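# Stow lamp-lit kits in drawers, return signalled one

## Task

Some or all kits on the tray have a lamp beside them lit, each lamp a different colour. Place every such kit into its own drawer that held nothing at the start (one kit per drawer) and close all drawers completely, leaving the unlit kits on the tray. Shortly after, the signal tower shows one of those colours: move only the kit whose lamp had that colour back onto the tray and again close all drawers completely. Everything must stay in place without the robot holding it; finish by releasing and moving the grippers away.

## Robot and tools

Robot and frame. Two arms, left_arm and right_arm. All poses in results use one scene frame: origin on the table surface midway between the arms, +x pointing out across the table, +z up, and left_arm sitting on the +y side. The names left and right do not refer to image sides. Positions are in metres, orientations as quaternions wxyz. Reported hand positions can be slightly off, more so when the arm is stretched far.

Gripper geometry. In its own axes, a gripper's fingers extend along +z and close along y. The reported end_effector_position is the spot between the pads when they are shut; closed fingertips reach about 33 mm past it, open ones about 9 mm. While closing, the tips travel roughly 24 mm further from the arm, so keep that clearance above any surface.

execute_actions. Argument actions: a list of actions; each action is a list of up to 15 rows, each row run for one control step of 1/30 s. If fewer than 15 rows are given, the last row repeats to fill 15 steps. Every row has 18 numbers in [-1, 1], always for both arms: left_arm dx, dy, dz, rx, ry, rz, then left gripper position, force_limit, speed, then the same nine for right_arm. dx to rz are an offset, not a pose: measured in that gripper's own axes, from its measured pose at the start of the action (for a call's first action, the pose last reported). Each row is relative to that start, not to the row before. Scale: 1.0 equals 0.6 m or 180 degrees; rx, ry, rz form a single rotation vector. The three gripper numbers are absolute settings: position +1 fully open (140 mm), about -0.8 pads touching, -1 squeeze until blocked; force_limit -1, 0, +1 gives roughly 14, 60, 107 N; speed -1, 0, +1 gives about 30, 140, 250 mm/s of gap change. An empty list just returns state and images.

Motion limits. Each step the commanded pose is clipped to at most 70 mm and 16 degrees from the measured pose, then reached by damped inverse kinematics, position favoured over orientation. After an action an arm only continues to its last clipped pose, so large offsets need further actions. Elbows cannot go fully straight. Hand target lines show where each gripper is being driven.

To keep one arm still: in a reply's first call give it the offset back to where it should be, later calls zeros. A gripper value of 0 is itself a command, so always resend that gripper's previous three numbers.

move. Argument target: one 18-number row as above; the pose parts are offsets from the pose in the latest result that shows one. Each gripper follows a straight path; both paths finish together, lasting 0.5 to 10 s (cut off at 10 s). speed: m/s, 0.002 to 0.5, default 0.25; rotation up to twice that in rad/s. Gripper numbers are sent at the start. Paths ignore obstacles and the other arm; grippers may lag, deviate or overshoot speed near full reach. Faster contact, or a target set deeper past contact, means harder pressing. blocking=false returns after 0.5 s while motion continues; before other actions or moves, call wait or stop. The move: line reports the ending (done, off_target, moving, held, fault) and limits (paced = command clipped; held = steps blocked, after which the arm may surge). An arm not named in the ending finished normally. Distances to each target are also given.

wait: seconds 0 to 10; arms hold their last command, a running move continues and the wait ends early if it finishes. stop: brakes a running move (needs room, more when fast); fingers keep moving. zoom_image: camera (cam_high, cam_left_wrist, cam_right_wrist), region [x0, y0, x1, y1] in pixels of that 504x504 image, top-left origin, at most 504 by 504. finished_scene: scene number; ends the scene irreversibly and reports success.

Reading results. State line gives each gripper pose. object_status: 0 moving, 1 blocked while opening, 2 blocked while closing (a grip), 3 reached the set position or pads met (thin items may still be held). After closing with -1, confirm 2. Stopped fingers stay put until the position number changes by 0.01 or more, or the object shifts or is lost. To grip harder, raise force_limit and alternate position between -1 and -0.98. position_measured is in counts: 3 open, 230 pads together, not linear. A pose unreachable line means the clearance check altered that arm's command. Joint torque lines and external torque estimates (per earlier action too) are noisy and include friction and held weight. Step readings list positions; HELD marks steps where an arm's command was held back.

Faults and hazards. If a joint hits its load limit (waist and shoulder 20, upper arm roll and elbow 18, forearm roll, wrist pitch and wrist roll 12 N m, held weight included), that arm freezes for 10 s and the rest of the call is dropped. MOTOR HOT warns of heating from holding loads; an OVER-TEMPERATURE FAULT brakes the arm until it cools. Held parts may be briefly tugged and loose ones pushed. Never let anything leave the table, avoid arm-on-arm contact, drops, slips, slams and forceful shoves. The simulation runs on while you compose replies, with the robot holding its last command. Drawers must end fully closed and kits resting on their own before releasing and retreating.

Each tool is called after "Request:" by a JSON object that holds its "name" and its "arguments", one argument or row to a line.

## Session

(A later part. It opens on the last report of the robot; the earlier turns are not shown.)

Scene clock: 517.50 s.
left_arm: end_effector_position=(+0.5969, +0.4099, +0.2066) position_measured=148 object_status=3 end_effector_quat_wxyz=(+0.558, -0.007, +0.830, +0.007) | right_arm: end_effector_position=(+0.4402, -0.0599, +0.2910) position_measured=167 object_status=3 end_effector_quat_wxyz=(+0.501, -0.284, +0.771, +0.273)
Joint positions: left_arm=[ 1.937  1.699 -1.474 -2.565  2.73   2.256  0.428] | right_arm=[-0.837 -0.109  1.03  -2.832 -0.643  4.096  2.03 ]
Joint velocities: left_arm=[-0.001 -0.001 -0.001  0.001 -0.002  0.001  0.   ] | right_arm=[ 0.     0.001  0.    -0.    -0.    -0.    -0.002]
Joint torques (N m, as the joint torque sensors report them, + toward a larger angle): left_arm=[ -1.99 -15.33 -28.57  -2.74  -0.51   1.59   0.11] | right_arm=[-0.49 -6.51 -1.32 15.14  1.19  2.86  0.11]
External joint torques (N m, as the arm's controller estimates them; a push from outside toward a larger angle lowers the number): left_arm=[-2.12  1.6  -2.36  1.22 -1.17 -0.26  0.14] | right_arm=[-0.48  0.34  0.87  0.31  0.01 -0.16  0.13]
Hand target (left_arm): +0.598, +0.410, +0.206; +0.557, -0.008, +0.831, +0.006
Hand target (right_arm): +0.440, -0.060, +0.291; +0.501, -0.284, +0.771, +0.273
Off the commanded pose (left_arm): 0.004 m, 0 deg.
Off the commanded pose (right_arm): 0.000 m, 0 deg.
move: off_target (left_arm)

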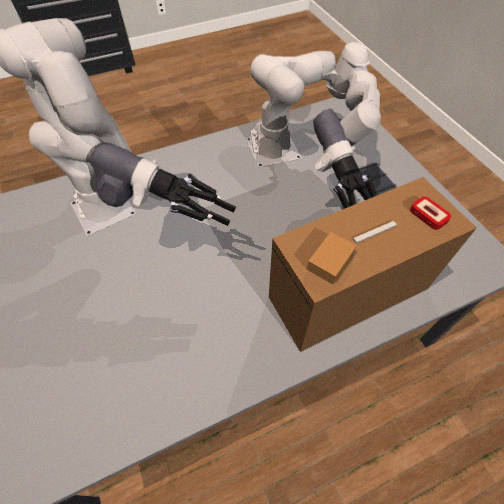

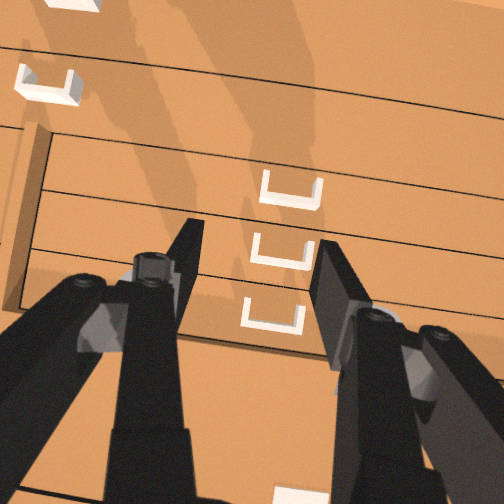

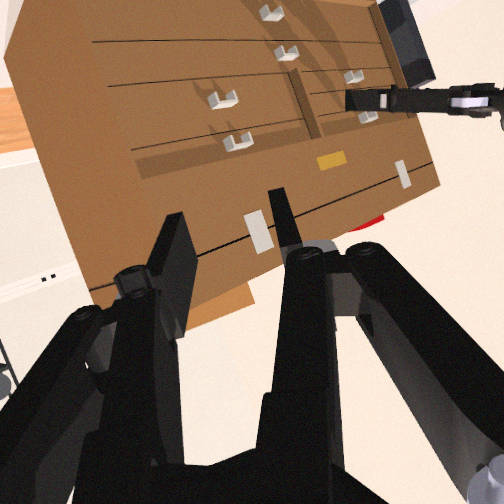

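Request:
{"name": "move", "arguments": {
  "target": [-0.005,0.016,0.012,0,0,0,-0.15,0,0,0,0,0,0,0,0,-0.3,0,-0.3],
  "speed": 0.02
}}

Request:
{"name": "move", "arguments": {
  "target": [-0.036,0,-0.035,0,0,0,-0.15,0,0,0,0,0,0,0,0,-0.3,0,-0.3],
  "speed": 0.04
}}

Request:
{"name": "move", "arguments": {
  "target": [-0.008,0,0.02,0,0,0,-0.15,0,0,0,0,0,0,0,0,-0.3,0,-0.3],
  "speed": 0.02
}}

Scene clock: 520.20 s.
left_arm: end_effector_position=(+0.5989, +0.4104, +0.2067) position_measured=148 object_status=3 end_effector_quat_wxyz=(+0.558, -0.005, +0.830, +0.000) | right_arm: end_effector_position=(+0.4402, -0.0599, +0.2910) position_measured=167 object_status=3 end_effector_quat_wxyz=(+0.501, -0.284, +0.771, +0.273)
Joint positions: left_arm=[ 1.936  1.692 -1.474 -2.55   2.717  2.285  0.429] | right_arm=[-0.837 -0.109  1.03  -2.832 -0.643  4.096  2.03 ]
Joint velocities: left_arm=[-0.    -0.017 -0.001  0.004 -0.002  0.016 -0.   ] | right_arm=[-0.001  0.001  0.002 -0.    -0.001  0.    -0.001]
Joint torques (N m, as the joint torque sensors report them, + toward a larger angle): left_arm=[ -2.88 -17.71 -29.22   6.12   0.69   1.4    0.5 ] | right_arm=[-0.45 -6.32 -1.22 15.01  1.18  2.85  0.07]
External joint torques (N m, as the arm's controller estimates them; a push from outside toward a larger angle lowers the number): left_arm=[-2.92 -0.6  -2.73 10.04  0.11 -0.49  0.53] | right_arm=[-0.46  0.55  0.95  0.17  0.   -0.17  0.09]
Hand target (left_arm): +0.604, +0.419, +0.207; +0.558, -0.006, +0.830, +0.007
Hand target (right_arm): +0.440, -0.060, +0.291; +0.501, -0.284, +0.771, +0.273
Off the commanded pose (left_arm): 0.011 m, 1 deg.
Off the commanded pose (right_arm): 0.000 m, 0 deg.
move: off_target (left_arm)

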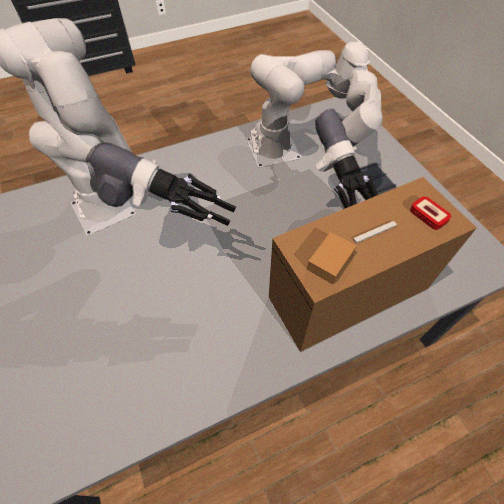

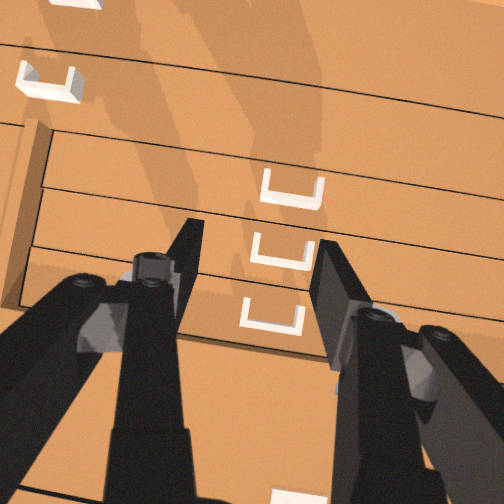

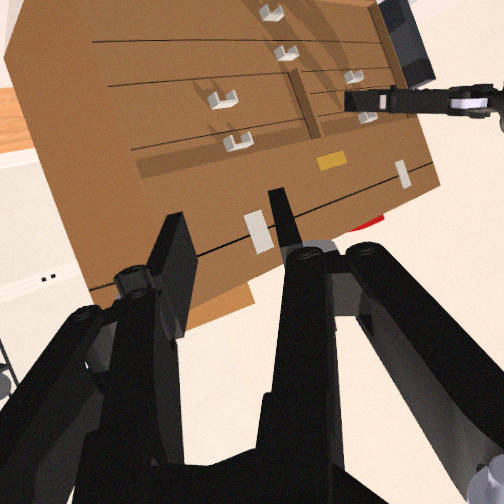

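Scene clock: 521.20 s.
left_arm: end_effector_position=(+0.5888, +0.4101, +0.2342) position_measured=148 object_status=3 end_effector_quat_wxyz=(+0.558, -0.005, +0.830, -0.002) | right_arm: end_effector_position=(+0.4402, -0.0599, +0.2910) position_measured=167 object_status=3 end_effector_quat_wxyz=(+0.501, -0.284, +0.771, +0.273)
Joint positions: left_arm=[ 1.963  1.658 -1.54  -2.588  2.639  2.274  0.432] | right_arm=[-0.837 -0.109  1.03  -2.832 -0.643  4.096  2.03 ]
Joint velocities: left_arm=[ 0.002 -0.014 -0.008 -0.002 -0.02  -0.    -0.002] | right_arm=[ 0.    -0.    -0.     0.001  0.001 -0.001  0.   ]
Joint torques (N m, as the joint torque sensors report them, + toward a larger angle): left_arm=[  2.6  -17.05 -29.27  -3.09  -0.19   1.7    0.29] | right_arm=[-0.4  -6.45 -1.35 15.15  1.2   2.88  0.09]
External joint torques (N m, as the arm's controller estimates them; a push from outside toward a larger angle lowers the number): left_arm=[ 2.59 -0.34 -3.47 -0.97 -0.8  -0.18  0.32] | right_arm=[-0.41  0.39  0.82  0.32  0.02 -0.14  0.11]
Hand target (left_arm): +0.588, +0.411, +0.236; +0.558, -0.005, +0.830, -0.000
Hand target (right_arm): +0.440, -0.060, +0.291; +0.501, -0.284, +0.771, +0.273
Off the commanded pose (left_arm): 0.001 m, 0 deg.
Off the commanded pose (right_arm): 0.000 m, 0 deg.
move: done

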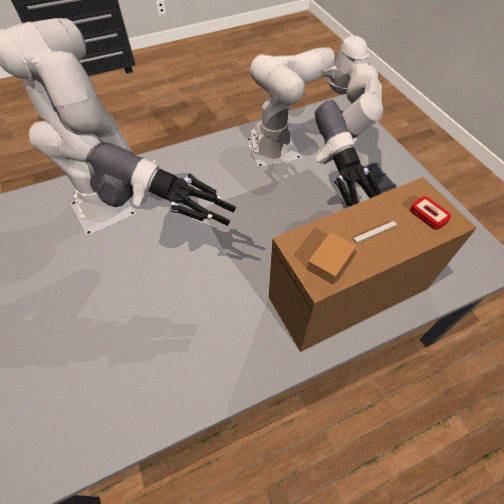

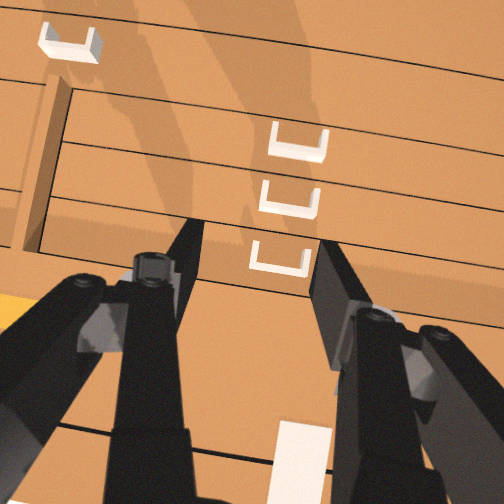

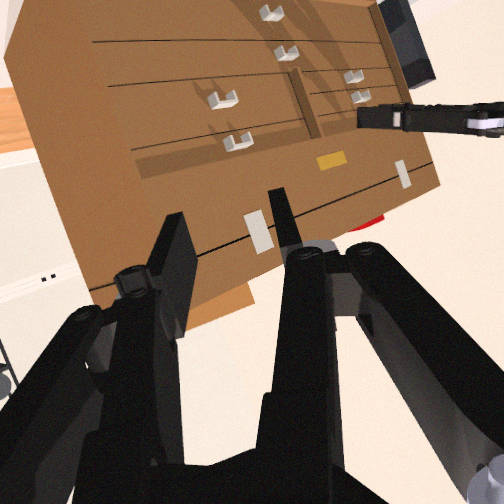

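Scene clock: 522.07 s.
left_arm: end_effector_position=(+0.5979, +0.4090, +0.2308) position_measured=148 object_status=3 end_effector_quat_wxyz=(+0.556, -0.006, +0.831, -0.002) | right_arm: end_effector_position=(+0.4402, -0.0599, +0.2910) position_measured=167 object_status=3 end_effector_quat_wxyz=(+0.501, -0.284, +0.771, +0.273)
Joint positions: left_arm=[ 1.932  1.658 -1.538 -2.56   2.638  2.272  0.43 ] | right_arm=[-0.837 -0.109  1.03  -2.832 -0.643  4.096  2.03 ]
Joint velocities: left_arm=[-0.     0.    -0.001 -0.001 -0.001 -0.    -0.005] | right_arm=[ 0.001 -0.001 -0.    -0.     0.     0.001  0.   ]
Joint torques (N m, as the joint torque sensors report them, + toward a larger angle): left_arm=[ -4.92 -16.11 -30.69   4.02   0.67   2.2    0.18] | right_arm=[-0.63 -6.38 -1.41 15.08  1.16  2.85  0.08]
External joint torques (N m, as the arm's controller estimates them; a push from outside toward a larger angle lowers the number): left_arm=[-4.86  1.23 -4.19  6.31  0.04  0.28  0.21] | right_arm=[-0.68  0.51  0.72  0.24 -0.01 -0.17  0.1 ]
Hand target (left_arm): +0.602, +0.410, +0.234; +0.558, -0.006, +0.830, -0.002
Hand target (right_arm): +0.440, -0.060, +0.291; +0.501, -0.284, +0.771, +0.273
Off the commanded pose (left_arm): 0.005 m, 0 deg.
Off the commanded pose (right_arm): 0.000 m, 0 deg.
move: off_target (left_arm)

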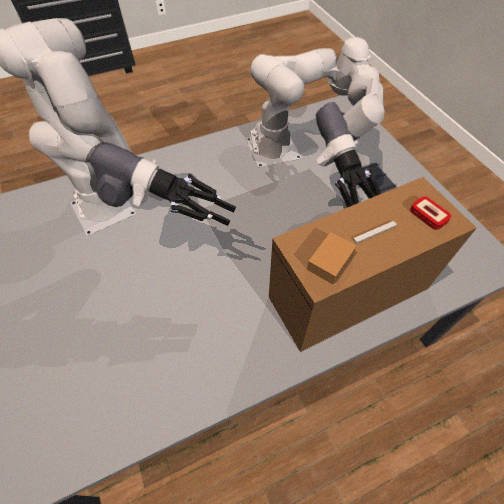

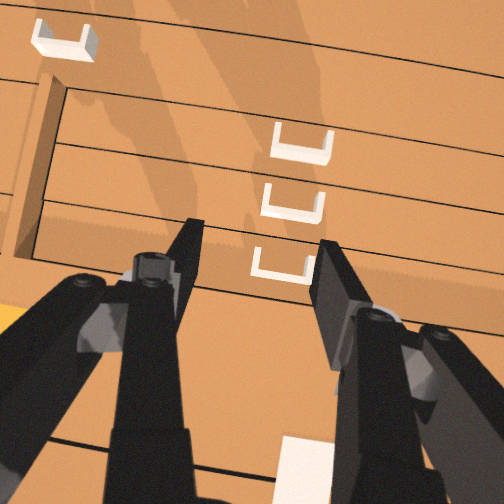

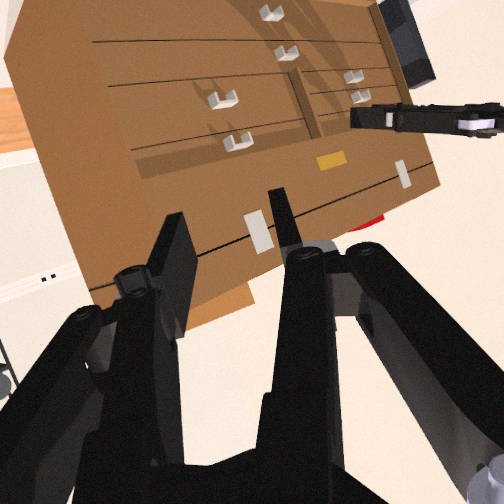

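Request:
{"name": "move", "arguments": {
  "target": [-0.005,0.018,-0.015,0,0,0,-0.15,0,0,0,0,0,0,0,0,-0.3,0,-0.3],
  "speed": 0.03
}}

Request:
{"name": "move", "arguments": {
  "target": [-0.008,0.004,0.015,0,0,0,-0.15,0,0,0,0,0,0,0,0,-0.3,0,-0.3],
  "speed": 0.02
}}

Request:
{"name": "move", "arguments": {
  "target": [0,0,0,0,0,0,-1,0.6,0,0,0,0,0,0,0,-0.3,0,-0.3]
}}

Scene clock: 524.57 s.
left_arm: end_effector_position=(+0.5915, +0.4204, +0.2334) position_measured=148 object_status=3 end_effector_quat_wxyz=(+0.554, -0.010, +0.833, -0.002) | right_arm: end_effector_position=(+0.4402, -0.0599, +0.2910) position_measured=167 object_status=3 end_effector_quat_wxyz=(+0.501, -0.284, +0.771, +0.273)
Joint positions: left_arm=[ 1.969  1.645 -1.545 -2.57   2.611  2.293  0.438] | right_arm=[-0.837 -0.109  1.03  -2.832 -0.643  4.096  2.03 ]
Joint velocities: left_arm=[ 0.006 -0.01  -0.002 -0.    -0.009  0.011  0.008] | right_arm=[ 0.002 -0.     0.001 -0.001 -0.001 -0.     0.001]
Joint torques (N m, as the joint torque sensors report them, + toward a larger angle): left_arm=[  1.73 -18.91 -29.18  -2.29  -0.09   2.59   0.47] | right_arm=[-0.57 -6.49 -1.56 15.11  1.2   2.91  0.07]
External joint torques (N m, as the arm's controller estimates them; a push from outside toward a larger angle lowers the number): left_arm=[ 1.69 -1.8  -2.88 -0.52 -0.66  0.65  0.49] | right_arm=[-0.61  0.39  0.57  0.25  0.03 -0.12  0.08]
Hand target (left_arm): +0.591, +0.420, +0.237; +0.556, -0.006, +0.831, -0.002
Hand target (right_arm): +0.440, -0.060, +0.291; +0.501, -0.284, +0.771, +0.273
Off the commanded pose (left_arm): 0.004 m, 1 deg.
Off the commanded pose (right_arm): 0.000 m, 0 deg.
move: off_target (left_arm)

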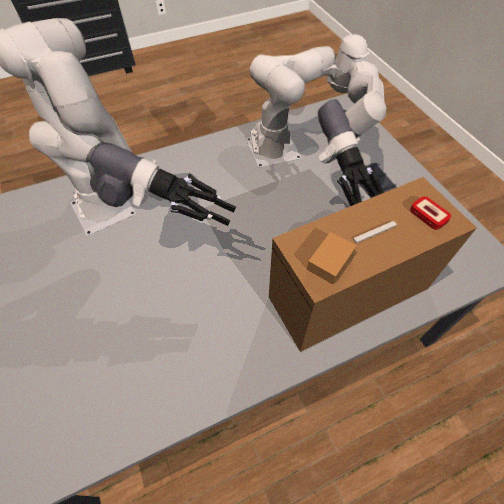

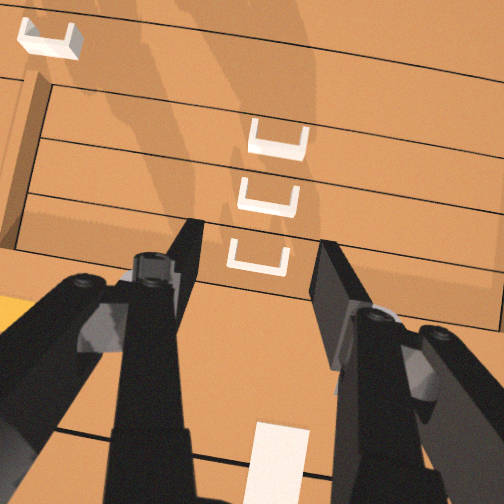

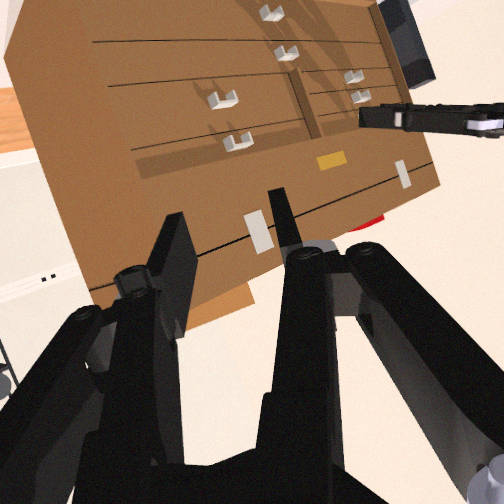

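Scene clock: 525.30 s.
left_arm: end_effector_position=(+0.5975, +0.4208, +0.2312) position_measured=148 object_status=3 end_effector_quat_wxyz=(+0.551, -0.011, +0.834, -0.004) | right_arm: end_effector_position=(+0.4402, -0.0599, +0.2910) position_measured=167 object_status=3 end_effector_quat_wxyz=(+0.501, -0.284, +0.771, +0.273)
Joint positions: left_arm=[ 1.95   1.645 -1.544 -2.549  2.606  2.293  0.438] | right_arm=[-0.837 -0.109  1.03  -2.832 -0.643  4.096  2.03 ]
Joint velocities: left_arm=[-0.002  0.    -0.     0.001 -0.002 -0.001  0.001] | right_arm=[ 0.    -0.001 -0.001 -0.001 -0.001 -0.001 -0.001]
Joint torques (N m, as the joint torque sensors report them, + toward a larger angle): left_arm=[ -4.96 -17.31 -29.76   4.71   0.55   2.55   0.37] | right_arm=[-0.46 -6.46 -1.37 15.08  1.15  2.91  0.1 ]
External joint torques (N m, as the arm's controller estimates them; a push from outside toward a larger angle lowers the number): left_arm=[-4.87  0.23 -3.12  6.61 -0.03  0.58  0.39] | right_arm=[-0.45  0.38  0.81  0.32 -0.02 -0.11  0.11]
Hand target (left_arm): +0.601, +0.423, +0.234; +0.554, -0.010, +0.833, -0.002
Hand target (right_arm): +0.440, -0.060, +0.291; +0.501, -0.284, +0.771, +0.273
Off the commanded pose (left_arm): 0.006 m, 0 deg.
Off the commanded pose (right_arm): 0.000 m, 0 deg.
move: off_target (left_arm)

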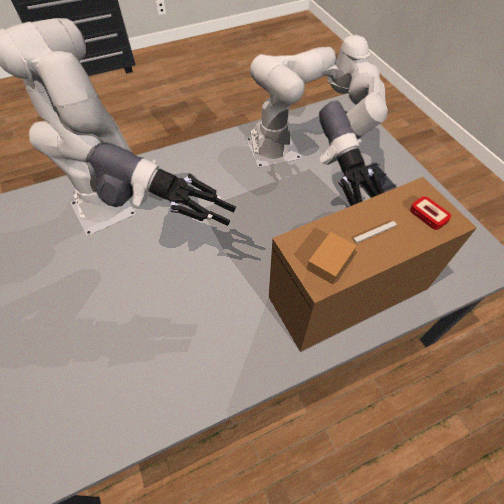

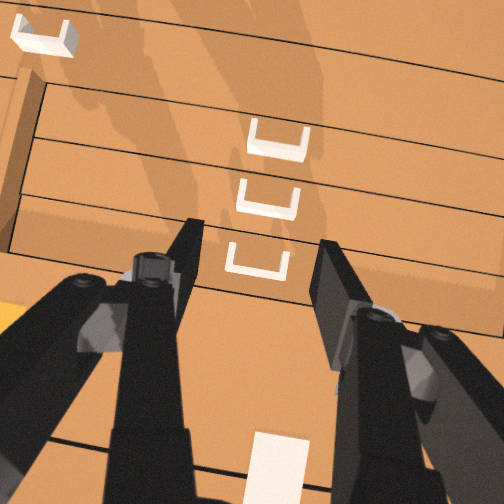

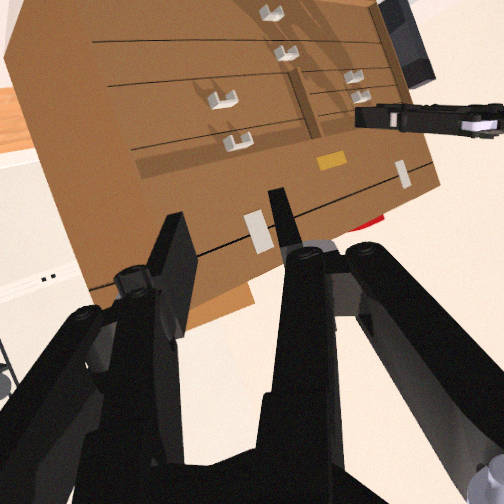

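Scene clock: 525.80 s.
left_arm: end_effector_position=(+0.5962, +0.4206, +0.2315) position_measured=195 object_status=2 end_effector_quat_wxyz=(+0.551, -0.012, +0.834, -0.004) | right_arm: end_effector_position=(+0.4402, -0.0599, +0.2910) position_measured=167 object_status=3 end_effector_quat_wxyz=(+0.501, -0.284, +0.771, +0.273)
Joint positions: left_arm=[ 1.954  1.645 -1.545 -2.554  2.605  2.292  0.438] | right_arm=[-0.837 -0.109  1.03  -2.832 -0.643  4.096  2.03 ]
Joint velocities: left_arm=[0.001 0.001 0.001 0.    0.001 0.    0.002] | right_arm=[-0.001 -0.001  0.001 -0.     0.    -0.     0.001]
Joint torques (N m, as the joint torque sensors report them, + toward a larger angle): left_arm=[ -1.41 -16.74 -27.35   0.96   0.69   2.07   0.19] | right_arm=[-0.51 -6.33 -1.54 15.17  1.15  2.87  0.08]
External joint torques (N m, as the arm's controller estimates them; a push from outside toward a larger angle lowers the number): left_arm=[-1.46  0.7  -0.79  2.77  0.11  0.11  0.22] | right_arm=[-0.55  0.56  0.6   0.3  -0.02 -0.15  0.1 ]
Hand target (left_arm): +0.598, +0.421, +0.231; +0.551, -0.011, +0.834, -0.004
Hand target (right_arm): +0.440, -0.060, +0.291; +0.501, -0.284, +0.771, +0.273
Off the commanded pose (left_arm): 0.001 m, 0 deg.
Off the commanded pose (right_arm): 0.000 m, 0 deg.
move: done

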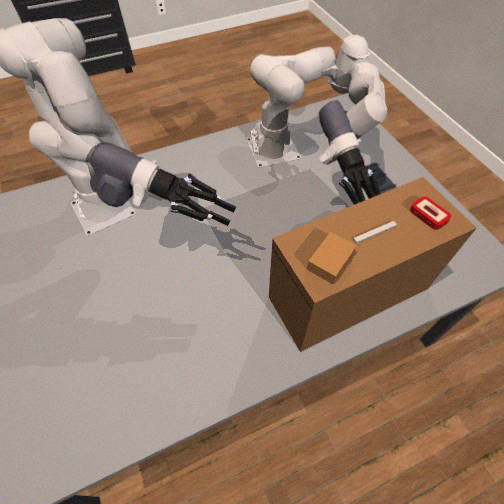

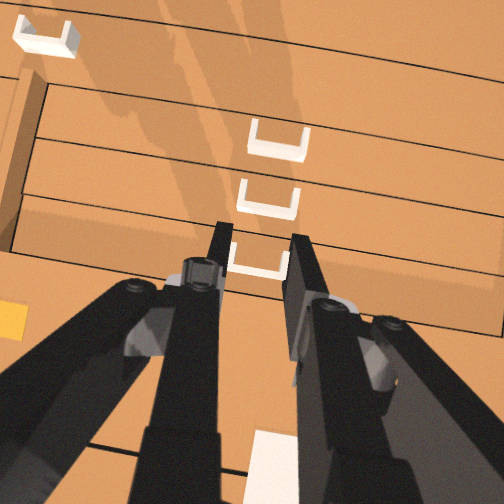

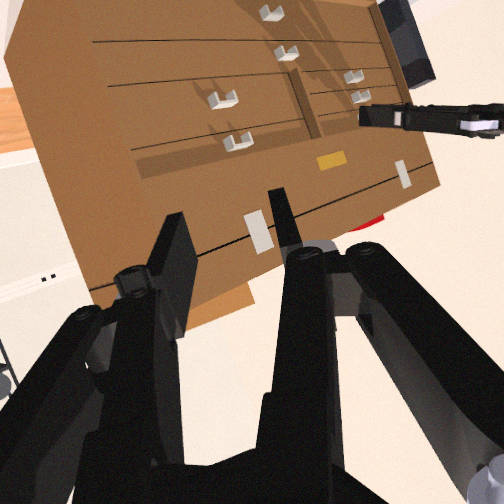

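Request:
{"name": "move", "arguments": {
  "target": [0.075,-0.002,-0.185,0,0,0,-1,0.6,0,0,0,0,0,0,0,-0.3,0,-0.3],
  "speed": 0.09
}}

Request:
{"name": "zoom_image", "arguments": {
  "camera": "cam_right_wrist",
  "region": [300,30,504,150]
}}

Scene clock: 529.43 s.
left_arm: end_effector_position=(+0.4753, +0.4163, +0.2312) position_measured=196 object_status=2 end_effector_quat_wxyz=(+0.548, -0.009, +0.836, -0.005) | right_arm: end_effector_position=(+0.4402, -0.0599, +0.2910) position_measured=167 object_status=3 end_effector_quat_wxyz=(+0.501, -0.284, +0.771, +0.273)
Joint positions: left_arm=[ 2.372  1.592 -1.521 -2.904  2.576  2.369  0.458] | right_arm=[-0.837 -0.109  1.03  -2.832 -0.643  4.096  2.03 ]
Joint velocities: left_arm=[ 0.008 -0.005  0.001 -0.001 -0.004  0.011  0.006] | right_arm=[ 0.    -0.001 -0.001  0.    -0.001  0.001  0.002]
Joint torques (N m, as the joint torque sensors report them, + toward a larger angle): left_arm=[  5.29 -10.64 -24.17   1.03   0.52   2.73   0.22] | right_arm=[-0.26 -6.28 -1.45 15.01  1.19  2.88  0.07]
External joint torques (N m, as the arm's controller estimates them; a push from outside toward a larger angle lowers the number): left_arm=[ 5.32  1.31 -4.71  2.34  0.15  0.72  0.24] | right_arm=[-0.28  0.6   0.7   0.16  0.02 -0.14  0.09]
Hand target (left_arm): +0.476, +0.421, +0.235; +0.552, -0.009, +0.834, -0.001
Hand target (right_arm): +0.440, -0.060, +0.291; +0.501, -0.284, +0.771, +0.273
Off the commanded pose (left_arm): 0.003 m, 1 deg.
Off the commanded pose (right_arm): 0.000 m, 0 deg.
move: done

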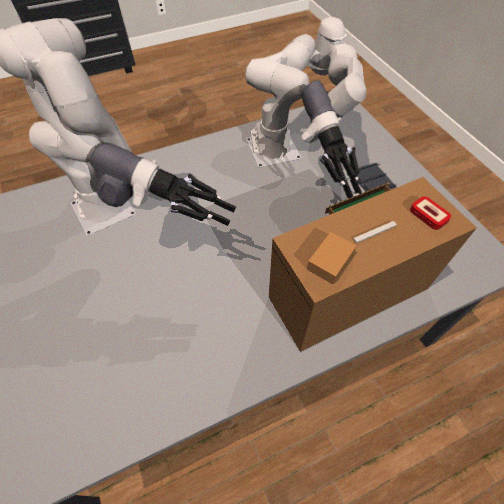

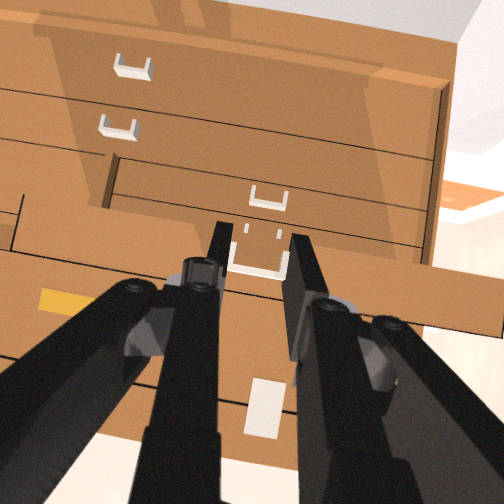

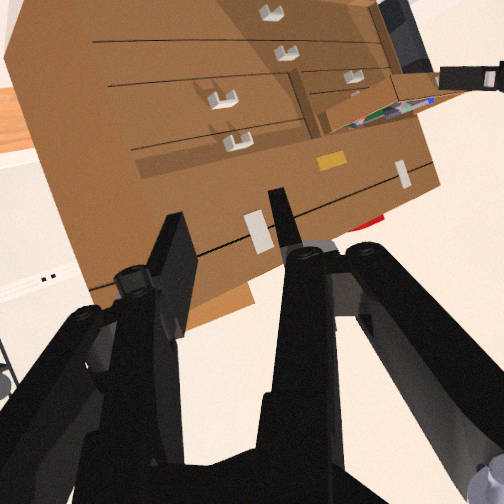

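Region (300, 30, 504, 150) of cam_right_wrist's 504x504 image, scaled by 2.471, with more detail than that image has; it fills the top 296 rows of this view, and the rest is white.

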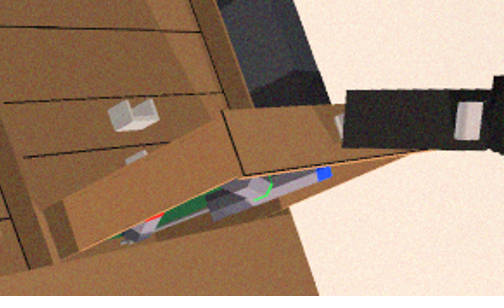

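Occupied. Close it, then L3.

Request:
{"name": "move", "arguments": {
  "target": [-0.077,0.002,0.19,0,0,0,-1,0.6,0,0,0,0,0,0,0,-0.3,0,-0.3],
  "speed": 0.08
}}

Request:
{"name": "move", "arguments": {
  "target": [-0.003,0,0.007,0,0,0,-0.15,0,0,0,0,0,0,0,0,-0.3,0,-0.3],
  "speed": 0.02
}}

Request:
{"name": "move", "arguments": {
  "target": [0.007,0,-0.02,0,0,0,-0.15,0,0,0,0,0,0,0,0,-0.3,0,-0.3],
  "speed": 0.04
}}

Request:
{"name": "move", "arguments": {
  "target": [0.077,0.003,0.03,0,0,0,-0.15,0,0,0,0,0,0,0,0,-0.3,0,-0.3],
  "speed": 0.05
}}

Scene clock: 534.30 s.
left_arm: end_effector_position=(+0.5968, +0.4204, +0.2313) position_measured=196 object_status=2 end_effector_quat_wxyz=(+0.551, -0.013, +0.834, -0.004) | right_arm: end_effector_position=(+0.4402, -0.0599, +0.2910) position_measured=167 object_status=3 end_effector_quat_wxyz=(+0.501, -0.284, +0.771, +0.273)
Joint positions: left_arm=[ 1.951  1.648 -1.545 -2.553  2.607  2.287  0.436] | right_arm=[-0.837 -0.109  1.03  -2.832 -0.643  4.096  2.03 ]
Joint velocities: left_arm=[ 0.001  0.     0.001  0.     0.001 -0.     0.001] | right_arm=[-0.001 -0.001 -0.     0.001 -0.     0.    -0.002]
Joint torques (N m, as the joint torque sensors report them, + toward a larger angle): left_arm=[ -8.26 -16.97 -23.89   1.58   0.25   1.86   0.01] | right_arm=[-0.47 -6.21 -1.41 15.06  1.19  2.88  0.07]
External joint torques (N m, as the arm's controller estimates them; a push from outside toward a larger angle lowers the number): left_arm=[-8.32  0.49  2.66  3.43 -0.35 -0.09  0.04] | right_arm=[-0.44  0.68  0.79  0.16  0.   -0.15  0.09]
Hand target (left_arm): +0.598, +0.415, +0.226; +0.548, -0.011, +0.837, -0.007
Hand target (right_arm): +0.440, -0.060, +0.291; +0.501, -0.284, +0.771, +0.273
Off the commanded pose (left_arm): 0.004 m, 1 deg.
Off the commanded pose (right_arm): 0.000 m, 0 deg.
move: off_target (left_arm)

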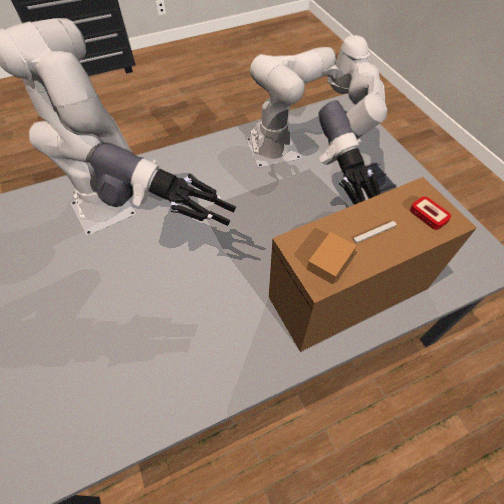

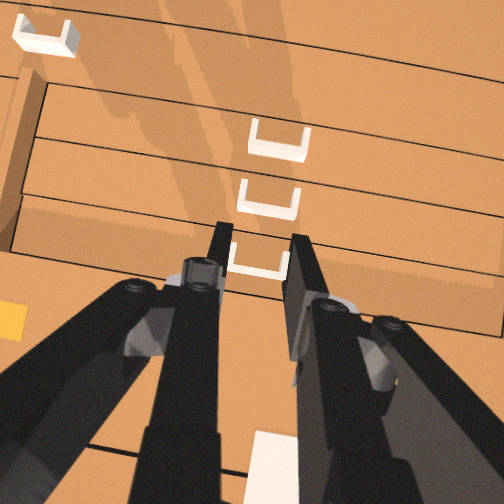

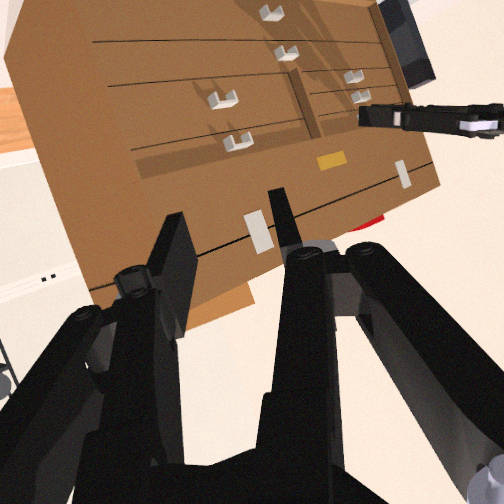

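Scene clock: 535.00 s.
left_arm: end_effector_position=(+0.5974, +0.4150, +0.2313) position_measured=148 object_status=3 end_effector_quat_wxyz=(+0.551, -0.010, +0.834, -0.007) | right_arm: end_effector_position=(+0.4402, -0.0599, +0.2910) position_measured=167 object_status=3 end_effector_quat_wxyz=(+0.501, -0.284, +0.771, +0.273)
Joint positions: left_arm=[ 1.943  1.648 -1.545 -2.552  2.606  2.29   0.435] | right_arm=[-0.837 -0.109  1.03  -2.832 -0.643  4.096  2.03 ]
Joint velocities: left_arm=[-0.     0.    -0.001 -0.    -0.001 -0.001 -0.002] | right_arm=[ 0.    -0.001  0.    -0.001 -0.    -0.     0.   ]
Joint torques (N m, as the joint torque sensors report them, + toward a larger angle): left_arm=[ -2.58 -16.69 -27.8    4.47   0.49   1.59   0.14] | right_arm=[-0.48 -6.39 -1.06 15.27  1.2   2.89  0.07]
External joint torques (N m, as the arm's controller estimates them; a push from outside toward a larger angle lowers the number): left_arm=[-2.55  0.8  -1.19  6.4  -0.09 -0.38  0.17] | right_arm=[-0.51  0.52  1.08  0.42  0.03 -0.13  0.09]
Hand target (left_arm): +0.601, +0.420, +0.231; +0.551, -0.013, +0.834, -0.004
Hand target (right_arm): +0.440, -0.060, +0.291; +0.501, -0.284, +0.771, +0.273
Off the commanded pose (left_arm): 0.007 m, 1 deg.
Off the commanded pose (right_arm): 0.000 m, 0 deg.
move: off_target (left_arm)

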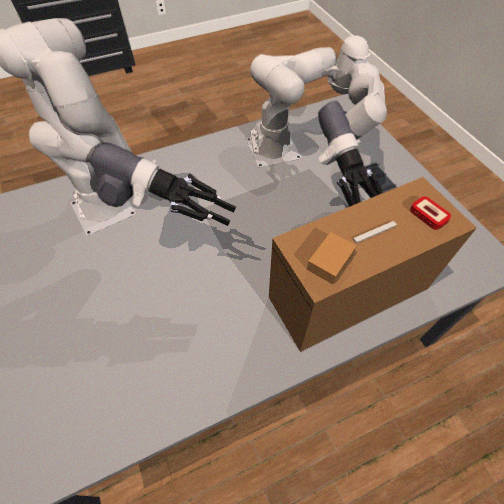

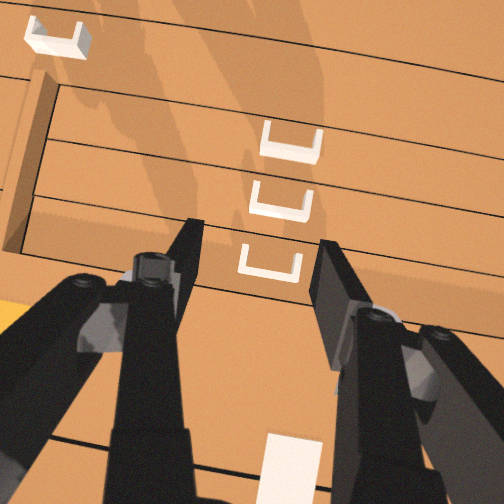

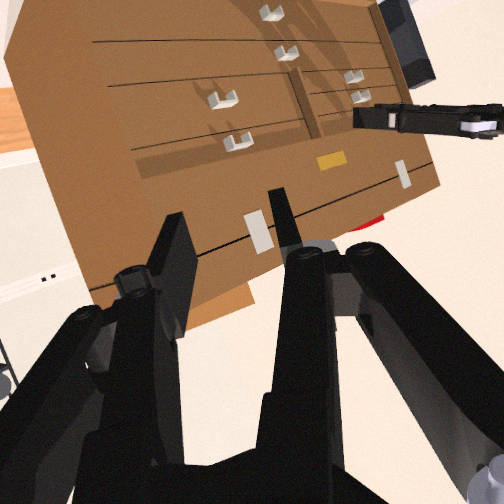

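Scene clock: 535.73 s.
left_arm: end_effector_position=(+0.5859, +0.4156, +0.2331) position_measured=148 object_status=3 end_effector_quat_wxyz=(+0.552, -0.010, +0.833, -0.007) | right_arm: end_effector_position=(+0.4402, -0.0599, +0.2910) position_measured=167 object_status=3 end_effector_quat_wxyz=(+0.501, -0.284, +0.771, +0.273)
Joint positions: left_arm=[ 1.979  1.647 -1.545 -2.588  2.606  2.289  0.435] | right_arm=[-0.837 -0.109  1.03  -2.832 -0.643  4.096  2.03 ]
Joint velocities: left_arm=[ 0.004  0.001 -0.002 -0.004 -0.     0.     0.   ] | right_arm=[ 0.001 -0.    -0.001  0.    -0.001 -0.     0.001]
Joint torques (N m, as the joint torque sensors report them, + toward a larger angle): left_arm=[  1.56 -17.49 -26.81  -3.66  -0.19   2.03   0.06] | right_arm=[-0.4  -6.69 -1.31 15.15  1.18  2.89  0.06]
External joint torques (N m, as the arm's controller estimates them; a push from outside toward a larger angle lowers the number): left_arm=[ 1.55 -0.68 -0.74 -1.82 -0.78  0.07  0.09] | right_arm=[-0.37  0.14  0.89  0.29 -0.01 -0.13  0.08]
Hand target (left_arm): +0.585, +0.415, +0.232; +0.552, -0.010, +0.834, -0.007
Hand target (right_arm): +0.440, -0.060, +0.291; +0.501, -0.284, +0.771, +0.273
Off the commanded pose (left_arm): 0.002 m, 0 deg.
Off the commanded pose (right_arm): 0.000 m, 0 deg.
move: done

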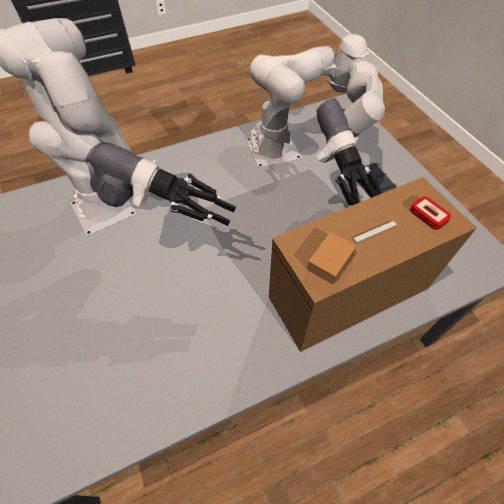

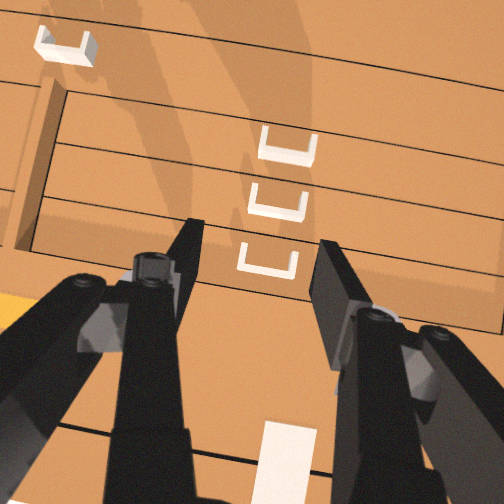

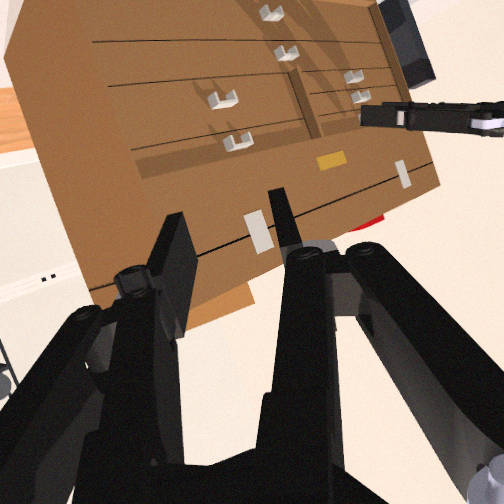

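Scene clock: 537.00 s.
left_arm: end_effector_position=(+0.5833, +0.4143, +0.1820) position_measured=148 object_status=3 end_effector_quat_wxyz=(+0.550, -0.008, +0.835, -0.006) | right_arm: end_effector_position=(+0.4402, -0.0599, +0.2910) position_measured=167 object_status=3 end_effector_quat_wxyz=(+0.501, -0.284, +0.771, +0.273)
Joint positions: left_arm=[ 1.99   1.7   -1.413 -2.577  2.75   2.313  0.426] | right_arm=[-0.837 -0.109  1.03  -2.832 -0.643  4.096  2.03 ]
Joint velocities: left_arm=[0.003 0.015 0.004 0.001 0.019 0.003 0.   ] | right_arm=[-0.001 -0.001 -0.    -0.     0.     0.    -0.001]
Joint torques (N m, as the joint torque sensors report them, + toward a larger angle): left_arm=[  2.1  -14.83 -26.49  -3.29   1.4    2.37  -0.08] | right_arm=[-0.4  -6.32 -1.62 14.95  1.18  2.87  0.07]
External joint torques (N m, as the arm's controller estimates them; a push from outside toward a larger angle lowers the number): left_arm=[ 2.1   1.65 -0.74  1.83  0.89  0.43 -0.06] | right_arm=[-0.41  0.6   0.54  0.09 -0.01 -0.15  0.09]
Hand target (left_arm): +0.584, +0.416, +0.182; +0.552, -0.010, +0.834, -0.006
Hand target (right_arm): +0.440, -0.060, +0.291; +0.501, -0.284, +0.771, +0.273
Off the commanded pose (left_arm): 0.003 m, 0 deg.
Off the commanded pose (right_arm): 0.000 m, 0 deg.
move: done

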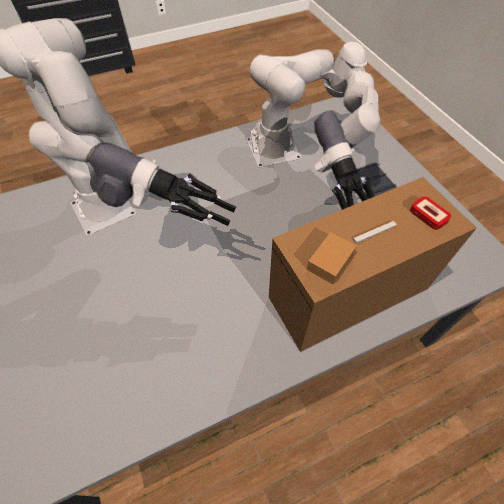

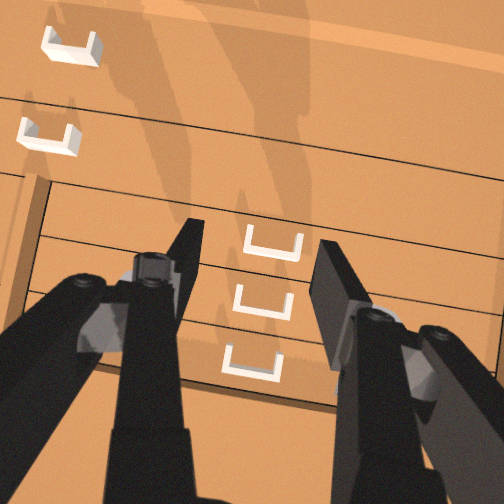

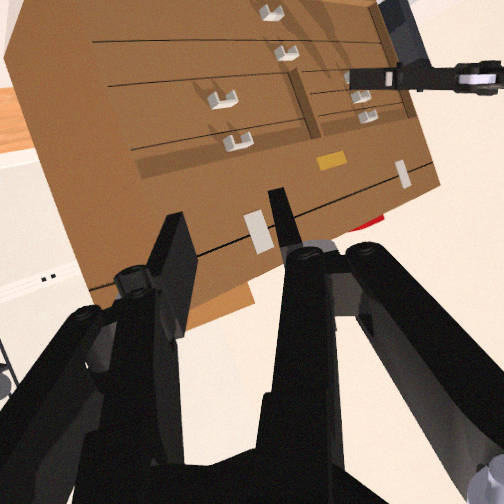

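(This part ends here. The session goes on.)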